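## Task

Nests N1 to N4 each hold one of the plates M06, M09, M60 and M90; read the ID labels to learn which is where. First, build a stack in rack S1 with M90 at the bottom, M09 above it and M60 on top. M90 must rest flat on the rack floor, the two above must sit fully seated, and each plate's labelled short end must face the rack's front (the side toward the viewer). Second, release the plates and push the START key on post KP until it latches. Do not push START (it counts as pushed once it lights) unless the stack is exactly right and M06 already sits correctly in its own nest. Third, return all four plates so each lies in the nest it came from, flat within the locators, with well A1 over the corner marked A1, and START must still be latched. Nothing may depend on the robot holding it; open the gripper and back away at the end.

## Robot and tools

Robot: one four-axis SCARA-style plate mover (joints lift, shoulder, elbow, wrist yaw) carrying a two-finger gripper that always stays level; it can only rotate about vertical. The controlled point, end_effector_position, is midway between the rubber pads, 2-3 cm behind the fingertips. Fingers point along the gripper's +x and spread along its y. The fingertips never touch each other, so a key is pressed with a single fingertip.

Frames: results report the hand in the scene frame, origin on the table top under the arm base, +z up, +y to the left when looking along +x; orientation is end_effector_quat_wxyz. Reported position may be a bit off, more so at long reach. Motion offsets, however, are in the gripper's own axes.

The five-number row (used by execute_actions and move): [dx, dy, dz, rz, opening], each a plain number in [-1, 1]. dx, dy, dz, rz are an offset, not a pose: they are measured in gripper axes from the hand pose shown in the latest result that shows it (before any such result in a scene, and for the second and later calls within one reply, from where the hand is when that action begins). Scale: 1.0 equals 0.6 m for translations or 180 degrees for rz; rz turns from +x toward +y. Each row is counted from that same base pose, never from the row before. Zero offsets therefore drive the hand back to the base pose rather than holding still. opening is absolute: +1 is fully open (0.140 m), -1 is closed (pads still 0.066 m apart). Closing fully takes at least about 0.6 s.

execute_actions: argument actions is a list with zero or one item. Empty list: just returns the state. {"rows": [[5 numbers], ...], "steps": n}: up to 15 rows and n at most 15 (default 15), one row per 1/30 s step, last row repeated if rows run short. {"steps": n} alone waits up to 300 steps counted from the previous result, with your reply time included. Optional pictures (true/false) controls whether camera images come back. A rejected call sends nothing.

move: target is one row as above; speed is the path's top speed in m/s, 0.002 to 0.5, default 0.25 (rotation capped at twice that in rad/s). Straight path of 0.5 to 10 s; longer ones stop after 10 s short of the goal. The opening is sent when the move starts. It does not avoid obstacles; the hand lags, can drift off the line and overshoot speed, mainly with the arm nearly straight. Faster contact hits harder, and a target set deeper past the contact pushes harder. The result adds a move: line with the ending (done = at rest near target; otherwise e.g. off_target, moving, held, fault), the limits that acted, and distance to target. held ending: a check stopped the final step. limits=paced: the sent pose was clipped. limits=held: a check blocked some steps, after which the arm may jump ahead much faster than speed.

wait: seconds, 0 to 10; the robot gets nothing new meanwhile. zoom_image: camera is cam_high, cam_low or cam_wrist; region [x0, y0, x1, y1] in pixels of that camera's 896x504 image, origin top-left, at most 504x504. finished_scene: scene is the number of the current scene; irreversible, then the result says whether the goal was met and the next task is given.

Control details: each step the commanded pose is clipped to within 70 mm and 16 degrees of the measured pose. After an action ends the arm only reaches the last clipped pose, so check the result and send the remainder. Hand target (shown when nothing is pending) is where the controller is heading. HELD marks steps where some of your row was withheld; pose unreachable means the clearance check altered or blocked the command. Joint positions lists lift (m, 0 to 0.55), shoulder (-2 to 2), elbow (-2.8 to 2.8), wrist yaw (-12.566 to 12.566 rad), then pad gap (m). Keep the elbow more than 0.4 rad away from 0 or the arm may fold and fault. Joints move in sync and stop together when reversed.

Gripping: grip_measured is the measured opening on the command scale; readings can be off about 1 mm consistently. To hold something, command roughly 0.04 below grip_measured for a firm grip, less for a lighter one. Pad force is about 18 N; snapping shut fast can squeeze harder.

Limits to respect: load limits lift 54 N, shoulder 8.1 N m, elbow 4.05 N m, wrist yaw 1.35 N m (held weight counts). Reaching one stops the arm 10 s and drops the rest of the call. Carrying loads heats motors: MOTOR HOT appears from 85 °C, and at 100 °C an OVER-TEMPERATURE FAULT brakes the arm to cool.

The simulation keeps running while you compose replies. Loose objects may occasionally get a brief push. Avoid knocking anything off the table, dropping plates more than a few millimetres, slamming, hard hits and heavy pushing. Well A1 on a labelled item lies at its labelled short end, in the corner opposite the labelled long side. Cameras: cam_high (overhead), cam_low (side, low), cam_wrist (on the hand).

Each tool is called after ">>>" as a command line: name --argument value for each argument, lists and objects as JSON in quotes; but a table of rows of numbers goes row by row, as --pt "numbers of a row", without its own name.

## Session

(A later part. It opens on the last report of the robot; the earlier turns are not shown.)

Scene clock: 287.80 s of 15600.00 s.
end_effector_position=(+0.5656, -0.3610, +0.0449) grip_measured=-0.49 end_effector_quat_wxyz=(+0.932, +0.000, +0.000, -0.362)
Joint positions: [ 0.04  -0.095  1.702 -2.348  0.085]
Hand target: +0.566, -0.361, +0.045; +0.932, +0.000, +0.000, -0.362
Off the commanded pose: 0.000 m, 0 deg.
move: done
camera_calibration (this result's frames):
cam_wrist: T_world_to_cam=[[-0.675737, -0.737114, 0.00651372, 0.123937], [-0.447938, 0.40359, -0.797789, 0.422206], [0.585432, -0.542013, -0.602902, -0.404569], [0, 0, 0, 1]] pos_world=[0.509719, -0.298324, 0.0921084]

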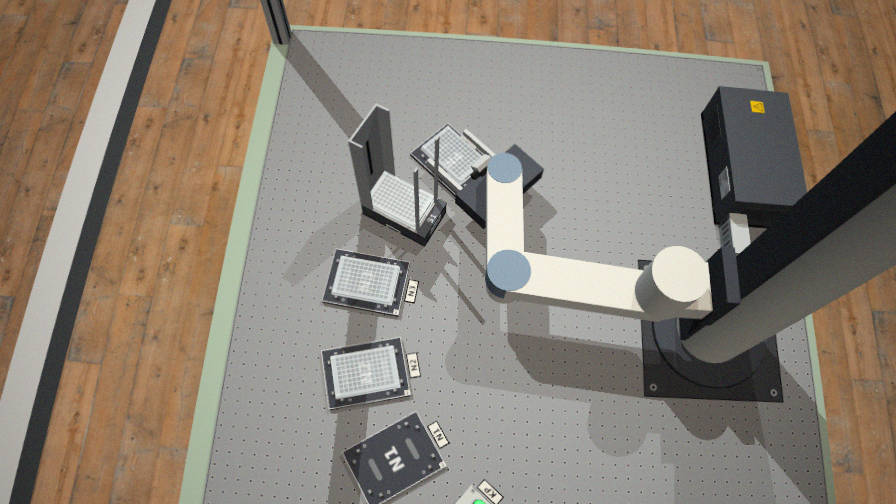

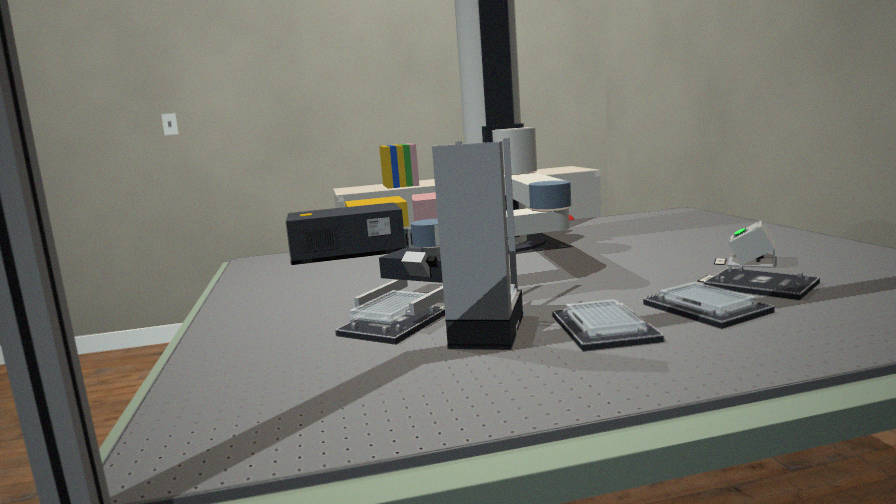

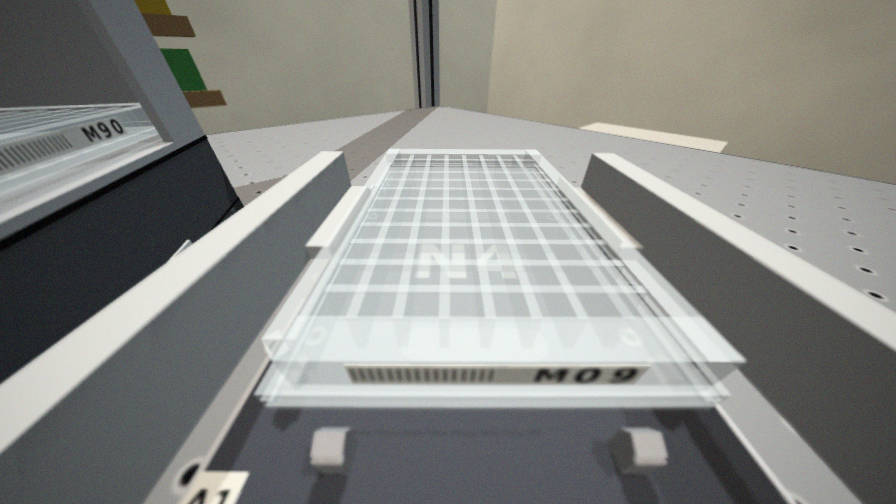

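>>> move --target '[-0.0004,0.0002,-0.0232,0,-0.6]' --speed 0.006

>>> move --target '[0,0,0,0,0.2]'

>>> move --target '[0,0,0.061,0,0.2]' --speed 0.1

>>> move --target '[-0.25,0,0,0,0.2]'

>>> move --target '[-0.036,0.2052,0,0.0929,0.2]'

Scene clock: 298.10 s of 15600.00 s.
end_effector_position=(+0.5655, -0.3608, +0.0310) grip_measured=-0.49 end_effector_quat_wxyz=(+0.932, +0.000, +0.000, -0.362)
Joint positions: [ 0.026 -0.095  1.701 -2.347  0.085]
Hand target: +0.566, -0.361, +0.031; +0.932, +0.000, +0.000, -0.362
Off the commanded pose: 0.000 m, 0 deg.
After step 90, 4.77 s passed at rest.
move: done
camera_calibration (this result's frames):
cam_wrist: T_world_to_cam=[[-0.675939, -0.736929, 0.00651372, 0.124241], [-0.447827, 0.403713, -0.797789, 0.410963], [0.585284, -0.542174, -0.602902, -0.41275], [0, 0, 0, 1]] pos_world=[0.509595, -0.298136, 0.0782045]

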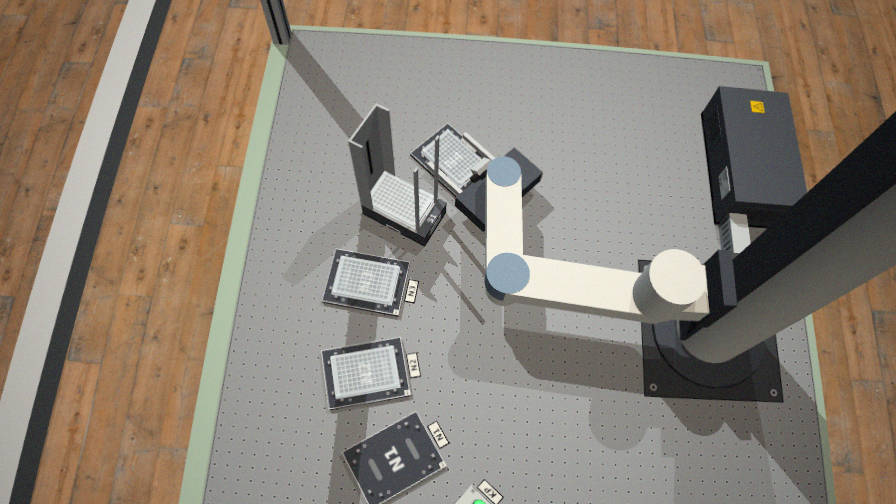

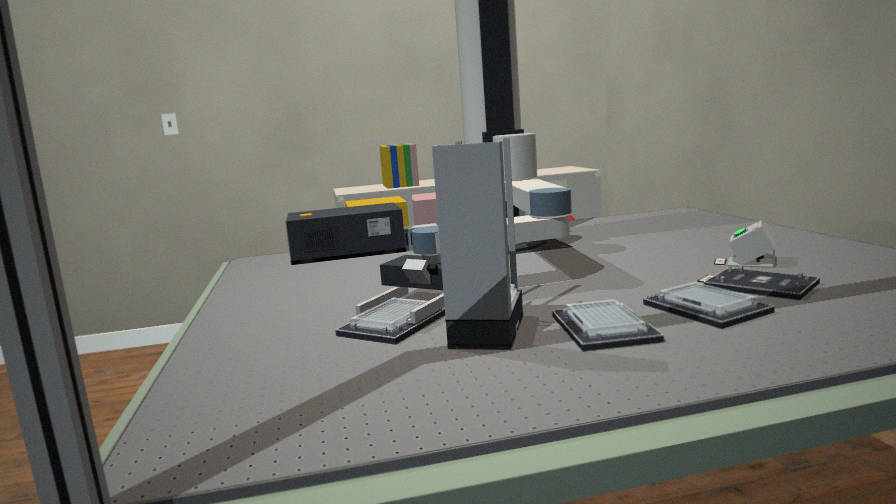

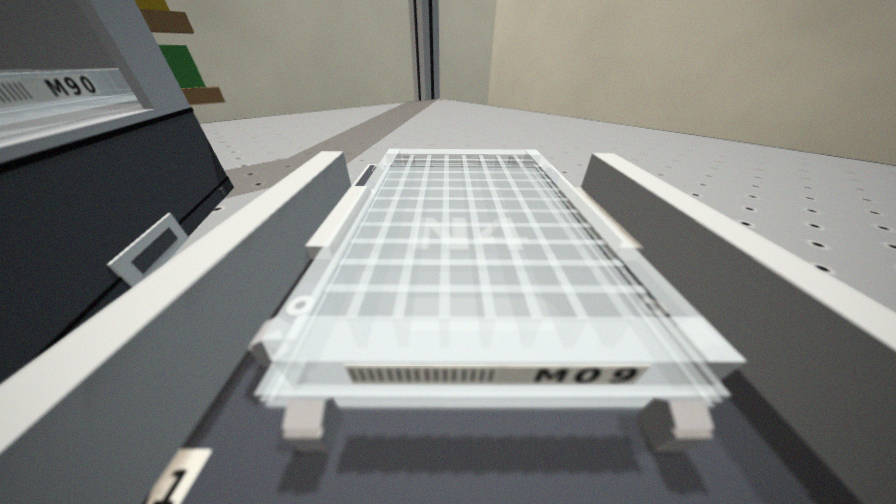

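Scene clock: 298.60 s of 15600.00 s.
end_effector_position=(+0.5655, -0.3608, +0.0310) grip_measured=+0.20 end_effector_quat_wxyz=(+0.932, +0.000, +0.000, -0.362)
Joint positions: [ 0.026 -0.095  1.701 -2.347  0.11 ]
Hand target: +0.565, -0.361, +0.031; +0.932, +0.000, +0.000, -0.362
Off the commanded pose: 0.000 m, 0 deg.
move: done
camera_calibration (this result's frames):
cam_wrist: T_world_to_cam=[[-0.675951, -0.736918, 0.00651372, 0.124242], [-0.447821, 0.40372, -0.797789, 0.410962], [0.585275, -0.542183, -0.602902, -0.412749], [0, 0, 0, 1]] pos_world=[0.509591, -0.298142, 0.0782045]

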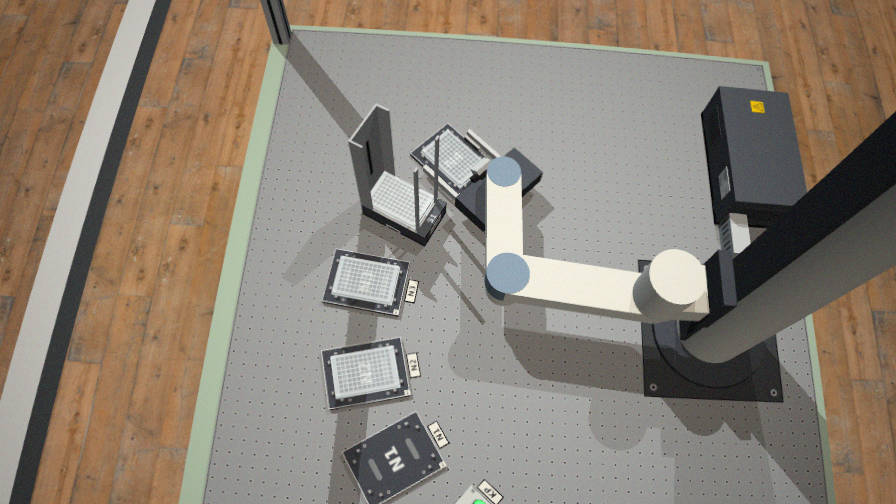

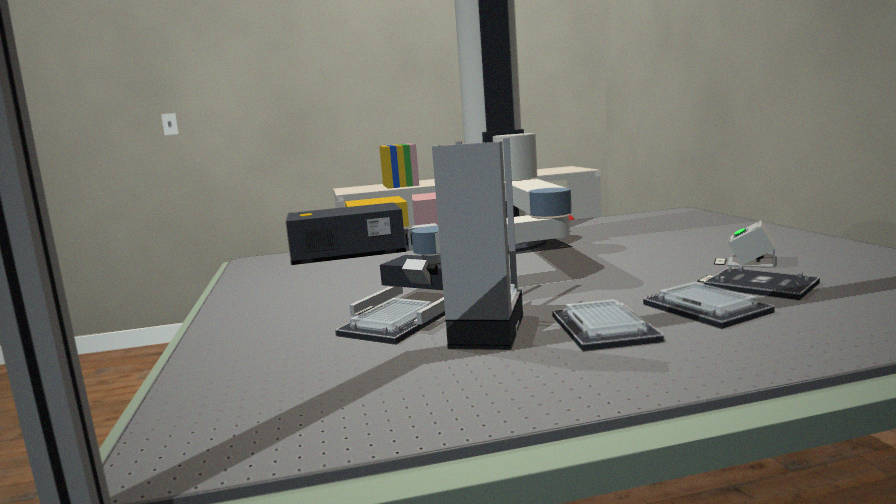

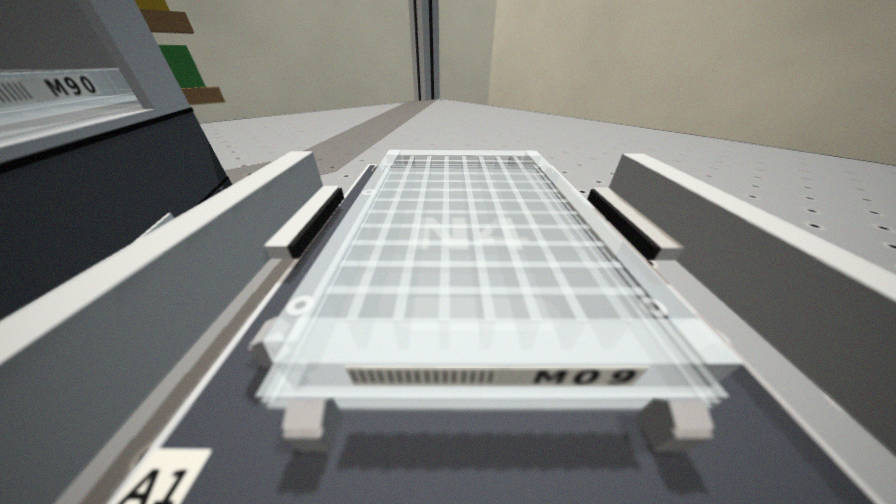

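Scene clock: 299.33 s of 15600.00 s.
end_effector_position=(+0.5655, -0.3608, +0.0677) grip_measured=+0.20 end_effector_quat_wxyz=(+0.932, +0.000, +0.000, -0.362)
Joint positions: [ 0.063 -0.095  1.701 -2.347  0.11 ]
Hand target: +0.565, -0.361, +0.068; +0.932, +0.000, +0.000, -0.362
Off the commanded pose: 0.000 m, 0 deg.
move: done
camera_calibration (this result's frames):
cam_wrist: T_world_to_cam=[[-0.675927, -0.73694, 0.00651372, 0.123992], [-0.447834, 0.403705, -0.797789, 0.440215], [0.585292, -0.542164, -0.602902, -0.390652], [0, 0, 0, 1]] pos_world=[0.509599, -0.29814, 0.114866]

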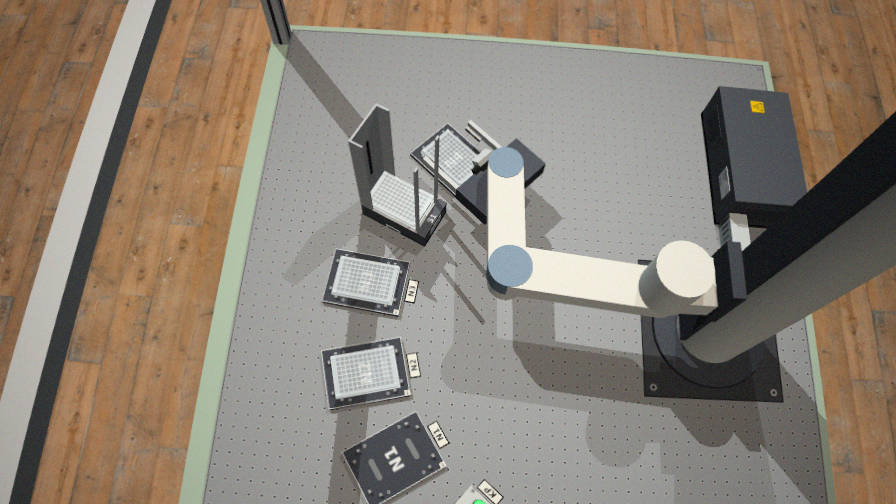

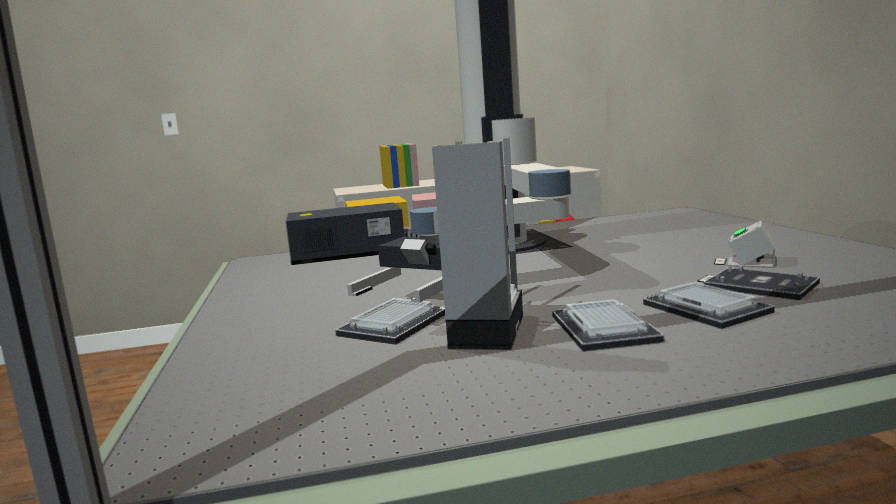

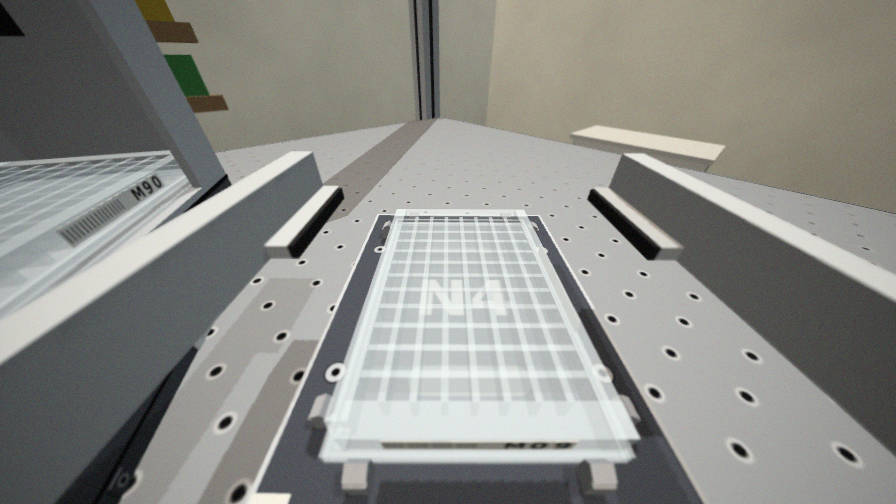

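Scene clock: 300.33 s of 15600.00 s.
end_effector_position=(+0.4548, -0.2596, +0.0676) grip_measured=+0.20 end_effector_quat_wxyz=(+0.932, +0.000, +0.000, -0.362)
Joint positions: [ 0.063  0.194  0.955 -1.891  0.11 ]
Hand target: +0.455, -0.260, +0.068; +0.932, +0.000, +0.000, -0.362
Off the commanded pose: 0.000 m, 0 deg.
move: done
camera_calibration (this result's frames):
cam_wrist: T_world_to_cam=[[-0.676054, -0.736823, 0.00651372, 0.123877], [-0.447764, 0.403783, -0.797789, 0.349739], [0.585199, -0.542265, -0.602902, -0.270962], [0, 0, 0, 1]] pos_world=[0.398915, -0.196877, 0.114847]

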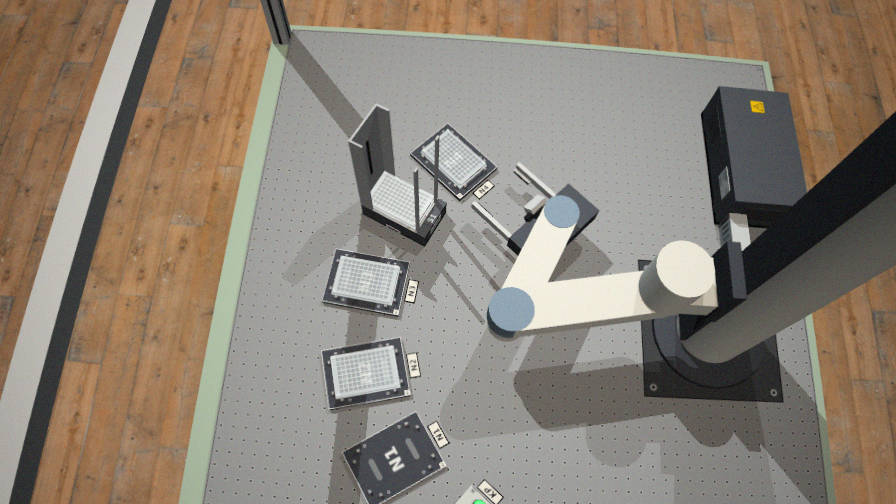

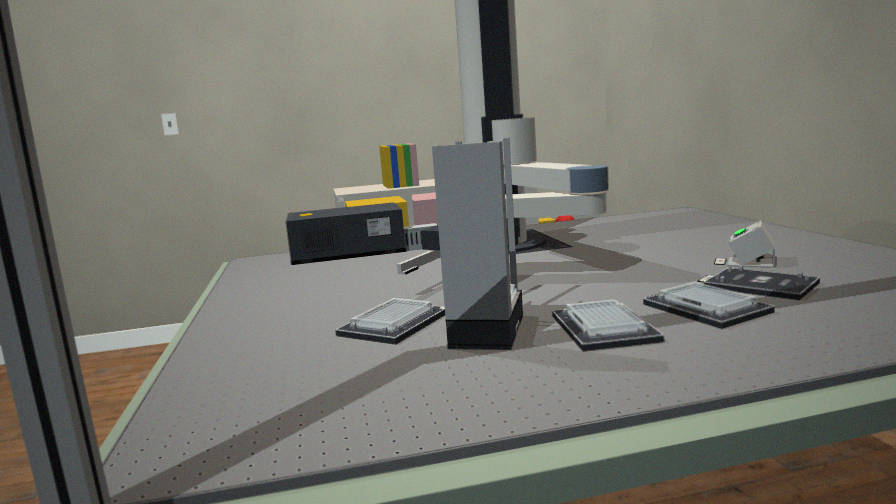

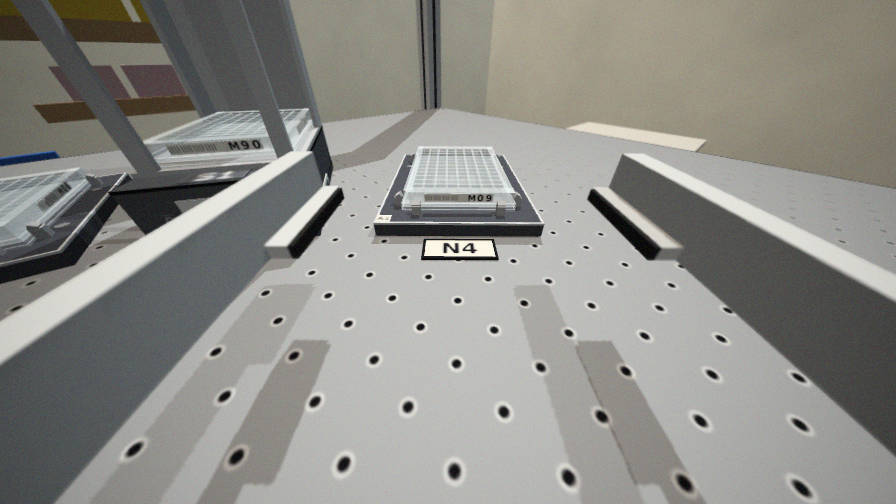

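Scene clock: 301.30 s of 15600.00 s.
end_effector_position=(+0.5221, -0.1540, +0.0676) grip_measured=+0.20 end_effector_quat_wxyz=(+0.975, +0.000, +0.000, -0.223)
Joint positions: [ 0.063  0.549  0.947 -1.945  0.11 ]
Hand target: +0.522, -0.154, +0.068; +0.975, +0.000, +0.000, -0.223
Off the commanded pose: 0.000 m, 0 deg.
move: done
camera_calibration (this result's frames):
cam_wrist: T_world_to_cam=[[-0.434966, -0.900423, 0.00651372, 0.0960568], [-0.54515, 0.257574, -0.797789, 0.365578], [0.71667, -0.350562, -0.602902, -0.292221], [0, 0, 0, 1]] pos_world=[0.450503, -0.110113, 0.114847]

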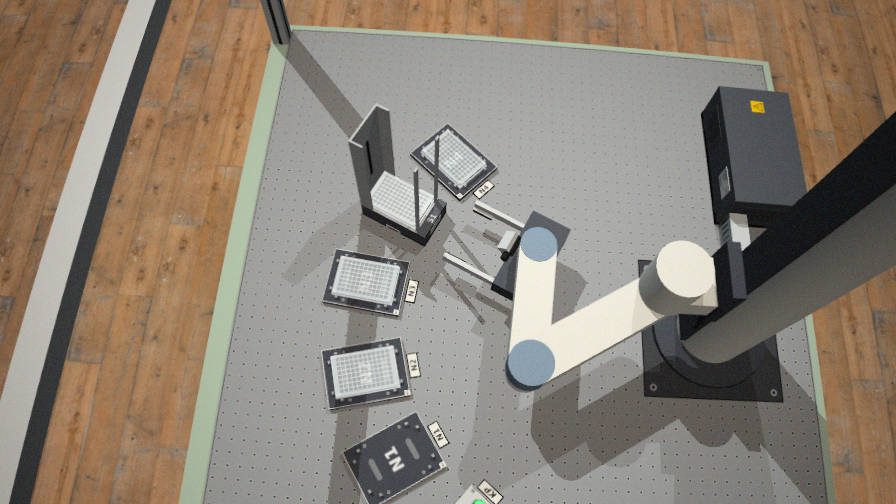

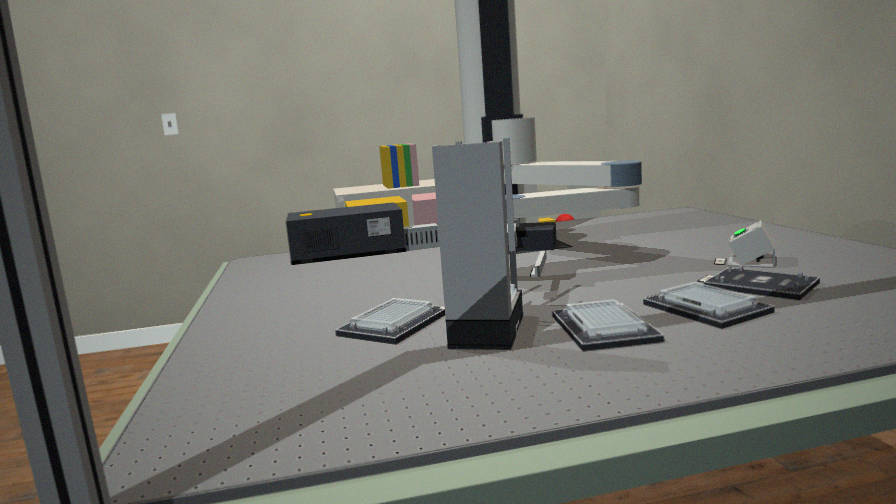

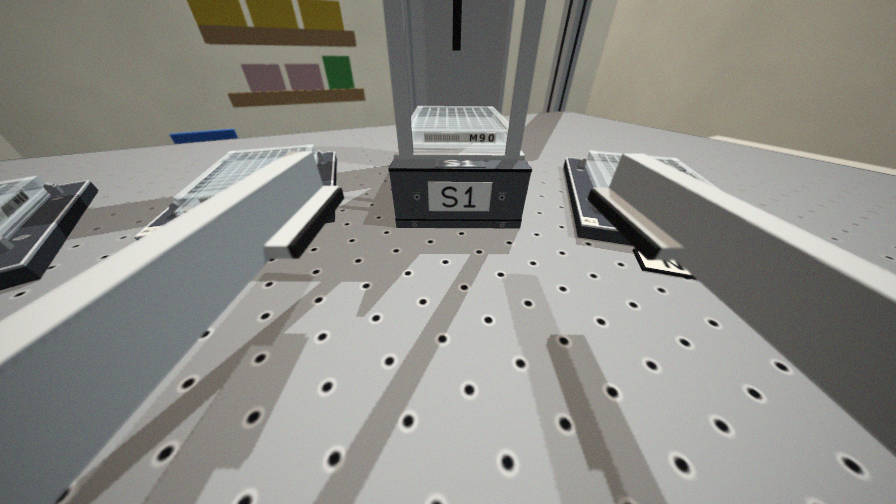

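>>> move --target '[0.2829,0,0,0,0.2]' --speed 0.15

>>> move --target '[0,0,0,0,-0.6]'

>>> move --target '[0,0,0.4582,0,-0.6]' --speed 0.1

>>> move --target '[-0.4317,0.7687,0,0.3248,-0.6]'

>>> move --target '[0,0,-0.496,0,-0.6]' --speed 0.15

Scene clock: 307.77 s of 15600.00 s.
end_effector_position=(+0.6750, -0.2277, +0.0676) grip_measured=+0.20 end_effector_quat_wxyz=(+0.975, +0.000, +0.000, -0.223)
Joint positions: [ 0.063  0.186  1.808 -2.444  0.11 ]
Hand target: +0.675, -0.228, +0.068; +0.975, +0.000, +0.000, -0.223
Off the commanded pose: 0.000 m, 0 deg.
After step 90, 2.00 s passed at rest.
move: done
camera_calibration (this result's frames):
cam_wrist: T_world_to_cam=[[-0.434859, -0.900475, 0.00651372, 0.0961751], [-0.545181, 0.257509, -0.797789, 0.467923], [0.716711, -0.350477, -0.602902, -0.42764], [0, 0, 0, 1]] pos_world=[0.60342, -0.183769, 0.114852]

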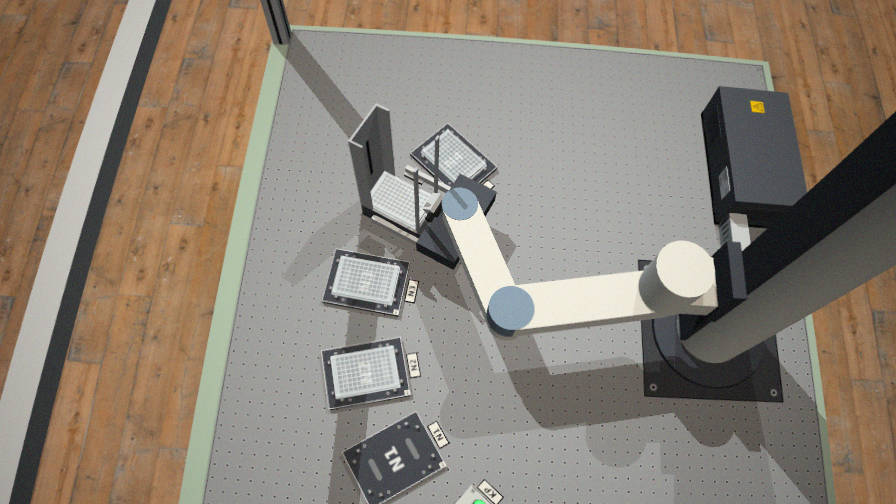

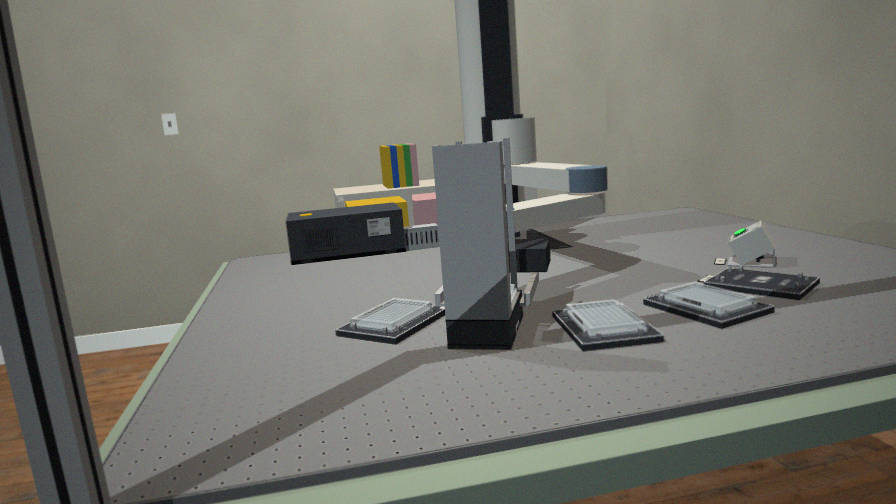

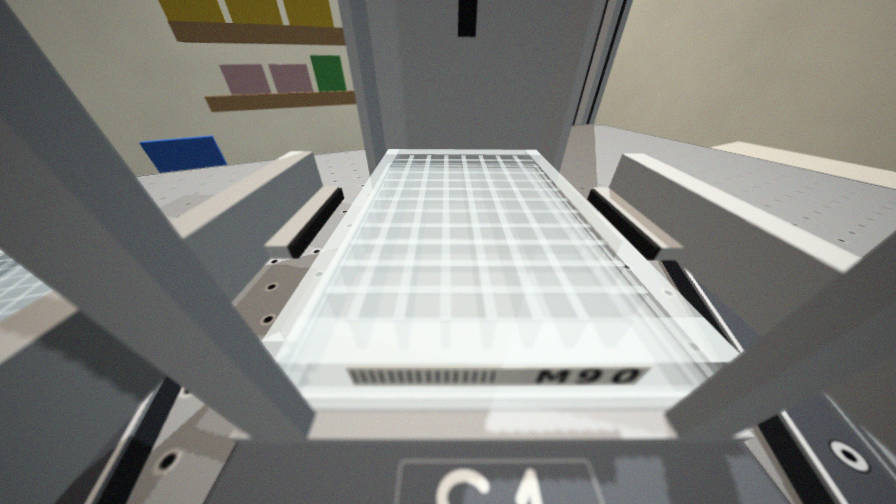

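Scene clock: 308.27 s of 15600.00 s.
end_effector_position=(+0.6750, -0.2277, +0.0676) grip_measured=-0.49 end_effector_quat_wxyz=(+0.975, +0.000, +0.000, -0.223)
Joint positions: [ 0.063  0.186  1.808 -2.444  0.085]
Hand target: +0.675, -0.228, +0.068; +0.975, +0.000, +0.000, -0.223
Off the commanded pose: 0.000 m, 0 deg.
move: done
camera_calibration (this result's frames):
cam_wrist: T_world_to_cam=[[-0.434866, -0.900472, 0.00651372, 0.0961771], [-0.545179, 0.257513, -0.797789, 0.467923], [0.716709, -0.350482, -0.602902, -0.427639], [0, 0, 0, 1]] pos_world=[0.603419, -0.183772, 0.114852]

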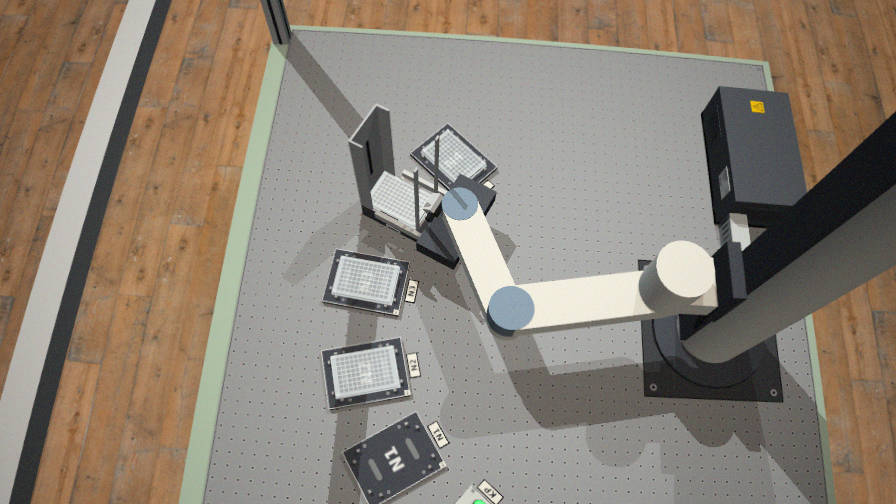

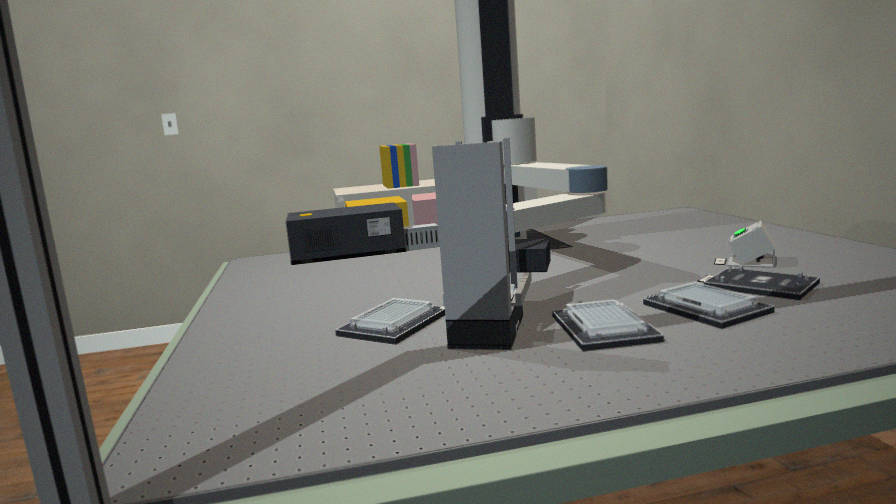

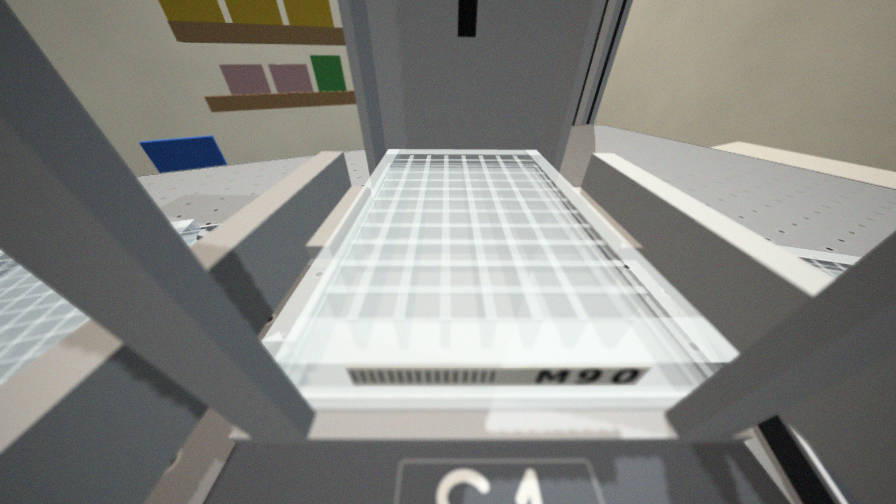

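Scene clock: 311.30 s of 15600.00 s.
end_effector_position=(+0.6750, -0.2277, +0.3426) grip_measured=-0.49 end_effector_quat_wxyz=(+0.975, +0.000, +0.000, -0.223)
Joint positions: [ 0.338  0.186  1.809 -2.444  0.085]
Hand target: +0.675, -0.228, +0.343; +0.975, +0.000, +0.000, -0.223
Off the commanded pose: 0.000 m, 0 deg.
move: done
camera_calibration (this result's frames):
cam_wrist: T_world_to_cam=[[-0.434823, -0.900492, 0.00651372, 0.0943679], [-0.545191, 0.257487, -0.797789, 0.687296], [0.716725, -0.350448, -0.602902, -0.261868], [0, 0, 0, 1]] pos_world=[0.603428, -0.183763, 0.389822]

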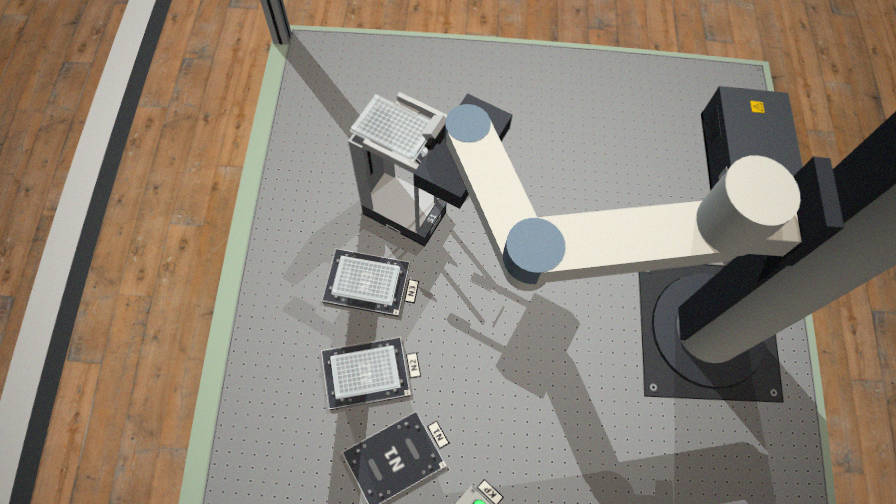

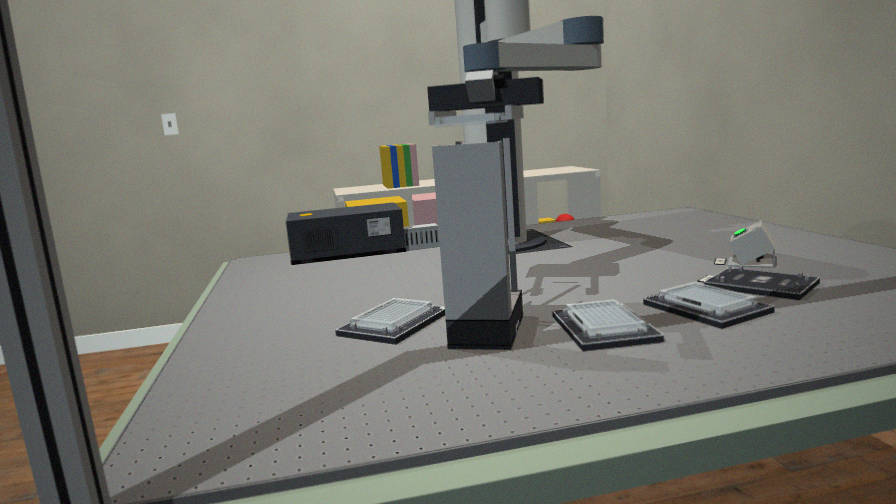

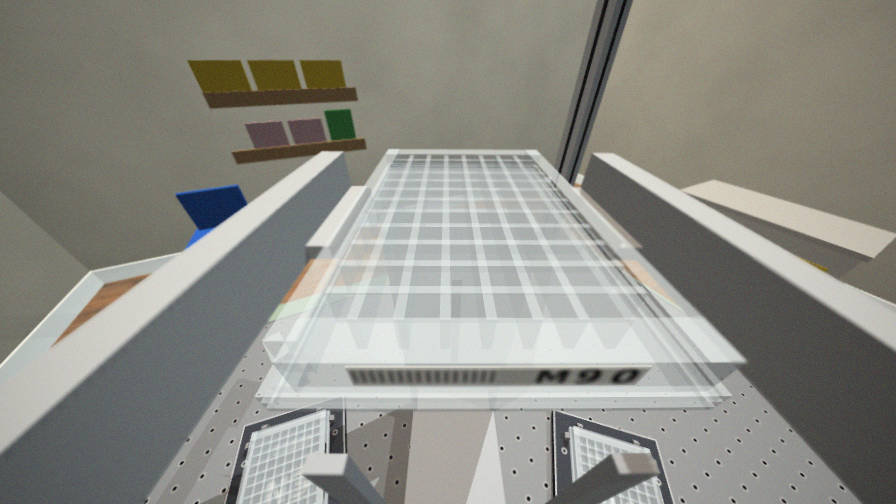

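Scene clock: 313.77 s of 15600.00 s.
end_effector_position=(+0.6416, +0.3005, +0.3426) grip_measured=-0.49 end_effector_quat_wxyz=(+0.959, +0.000, +0.000, +0.282)
Joint positions: [ 0.338  1.163  1.843 -2.434  0.085]
Hand target: +0.642, +0.300, +0.343; +0.959, +0.000, +0.000, +0.282
Off the commanded pose: 0.000 m, 0 deg.
move: done
camera_calibration (this result's frames):
cam_wrist: T_world_to_cam=[[0.540518, -0.841307, 0.00651372, -0.0881415], [-0.504438, -0.330266, -0.797789, 0.683521], [0.673336, 0.427934, -0.602902, -0.258845], [0, 0, 0, 1]] pos_world=[0.566726, 0.262358, 0.389821]

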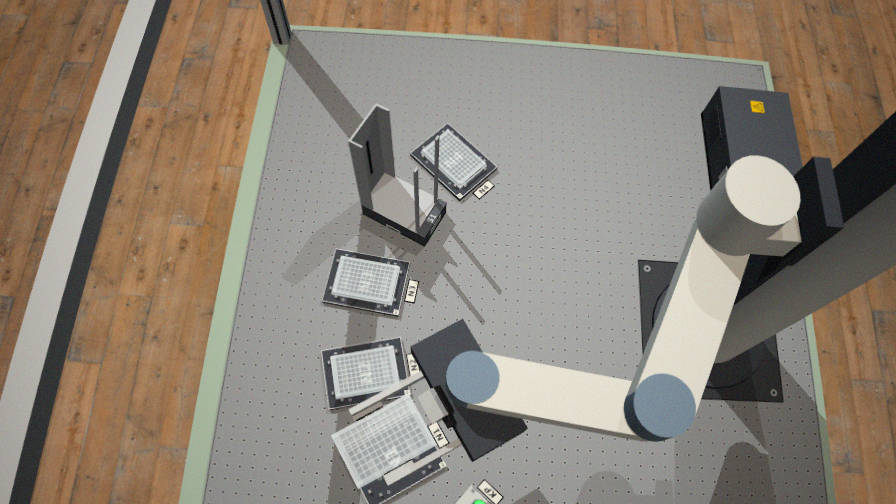

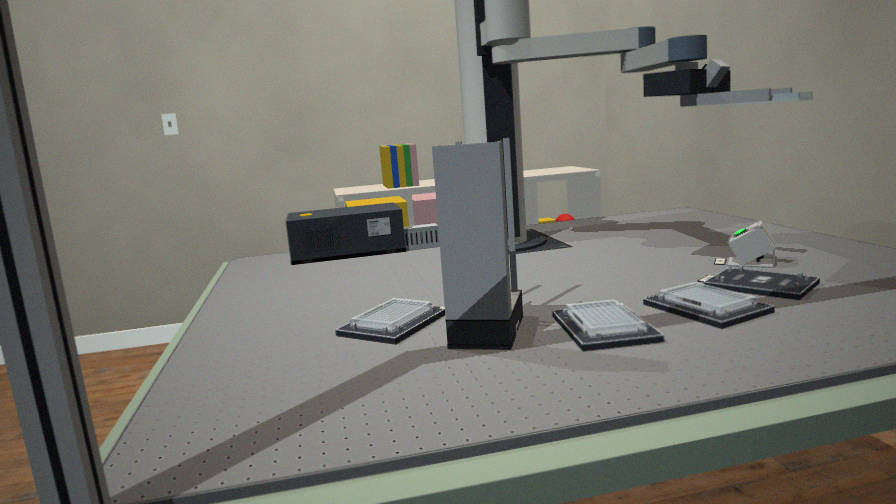

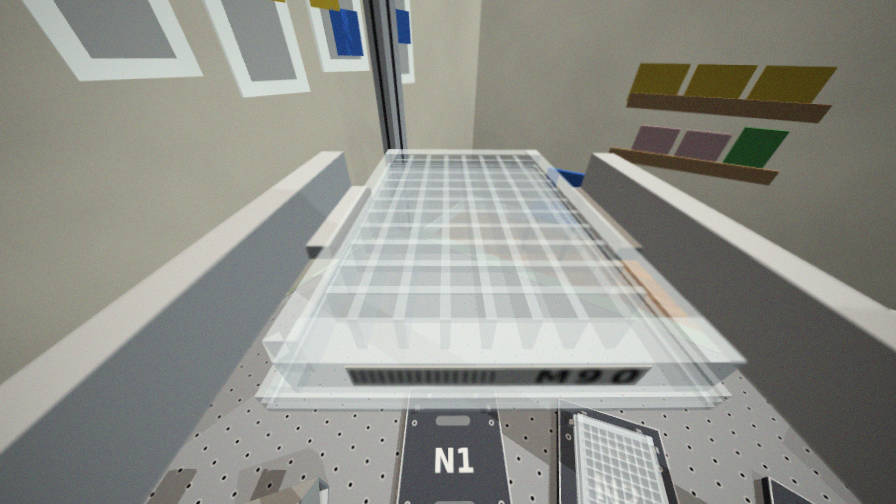

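Scene clock: 316.10 s of 15600.00 s.
end_effector_position=(+0.6416, +0.3005, +0.0449) grip_measured=-0.49 end_effector_quat_wxyz=(+0.959, +0.000, +0.000, +0.282)
Joint positions: [ 0.04   1.163  1.843 -2.434  0.085]
Hand target: +0.642, +0.300, +0.045; +0.959, +0.000, +0.000, +0.282
Off the commanded pose: 0.000 m, 0 deg.
move: done
camera_calibration (this result's frames):
cam_wrist: T_world_to_cam=[[0.540501, -0.841318, 0.00651372, -0.0861932], [-0.504445, -0.330255, -0.797789, 0.44604], [0.673345, 0.42792, -0.602902, -0.438312], [0, 0, 0, 1]] pos_world=[0.566725, 0.262353, 0.0921474]

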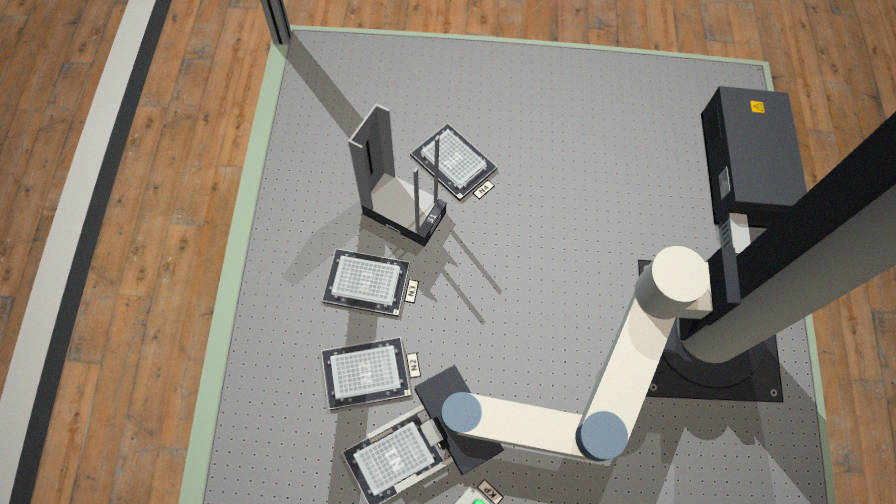

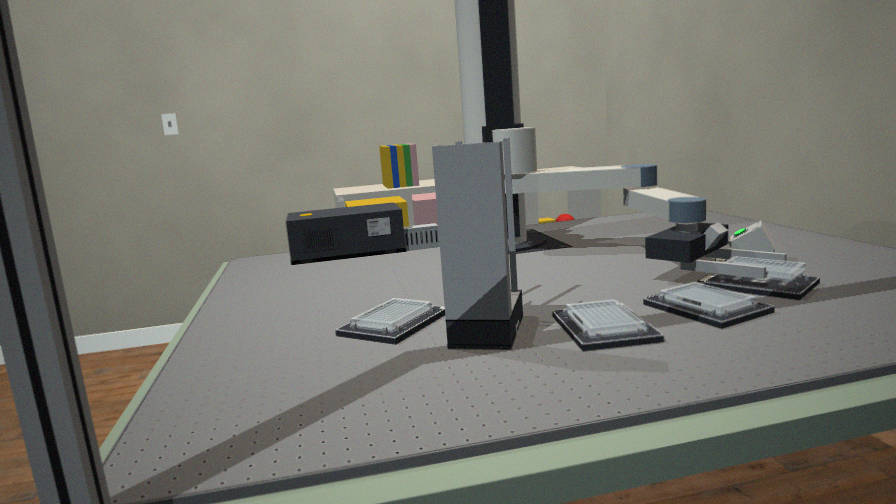

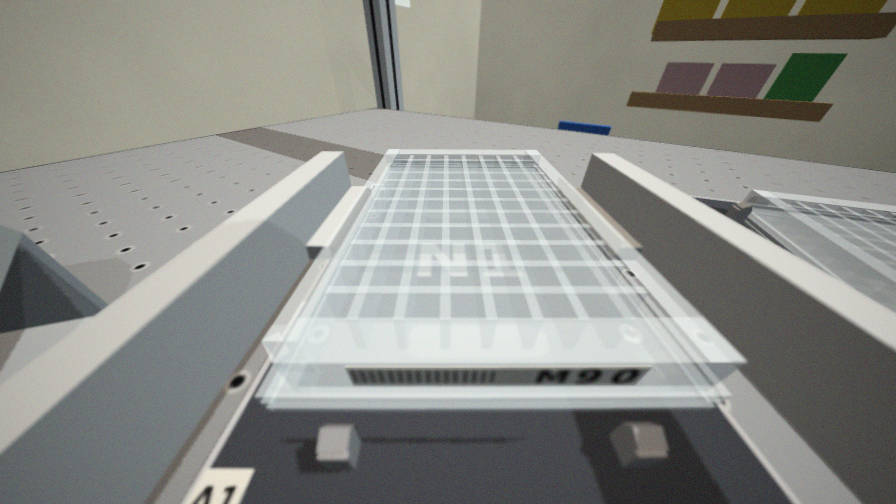

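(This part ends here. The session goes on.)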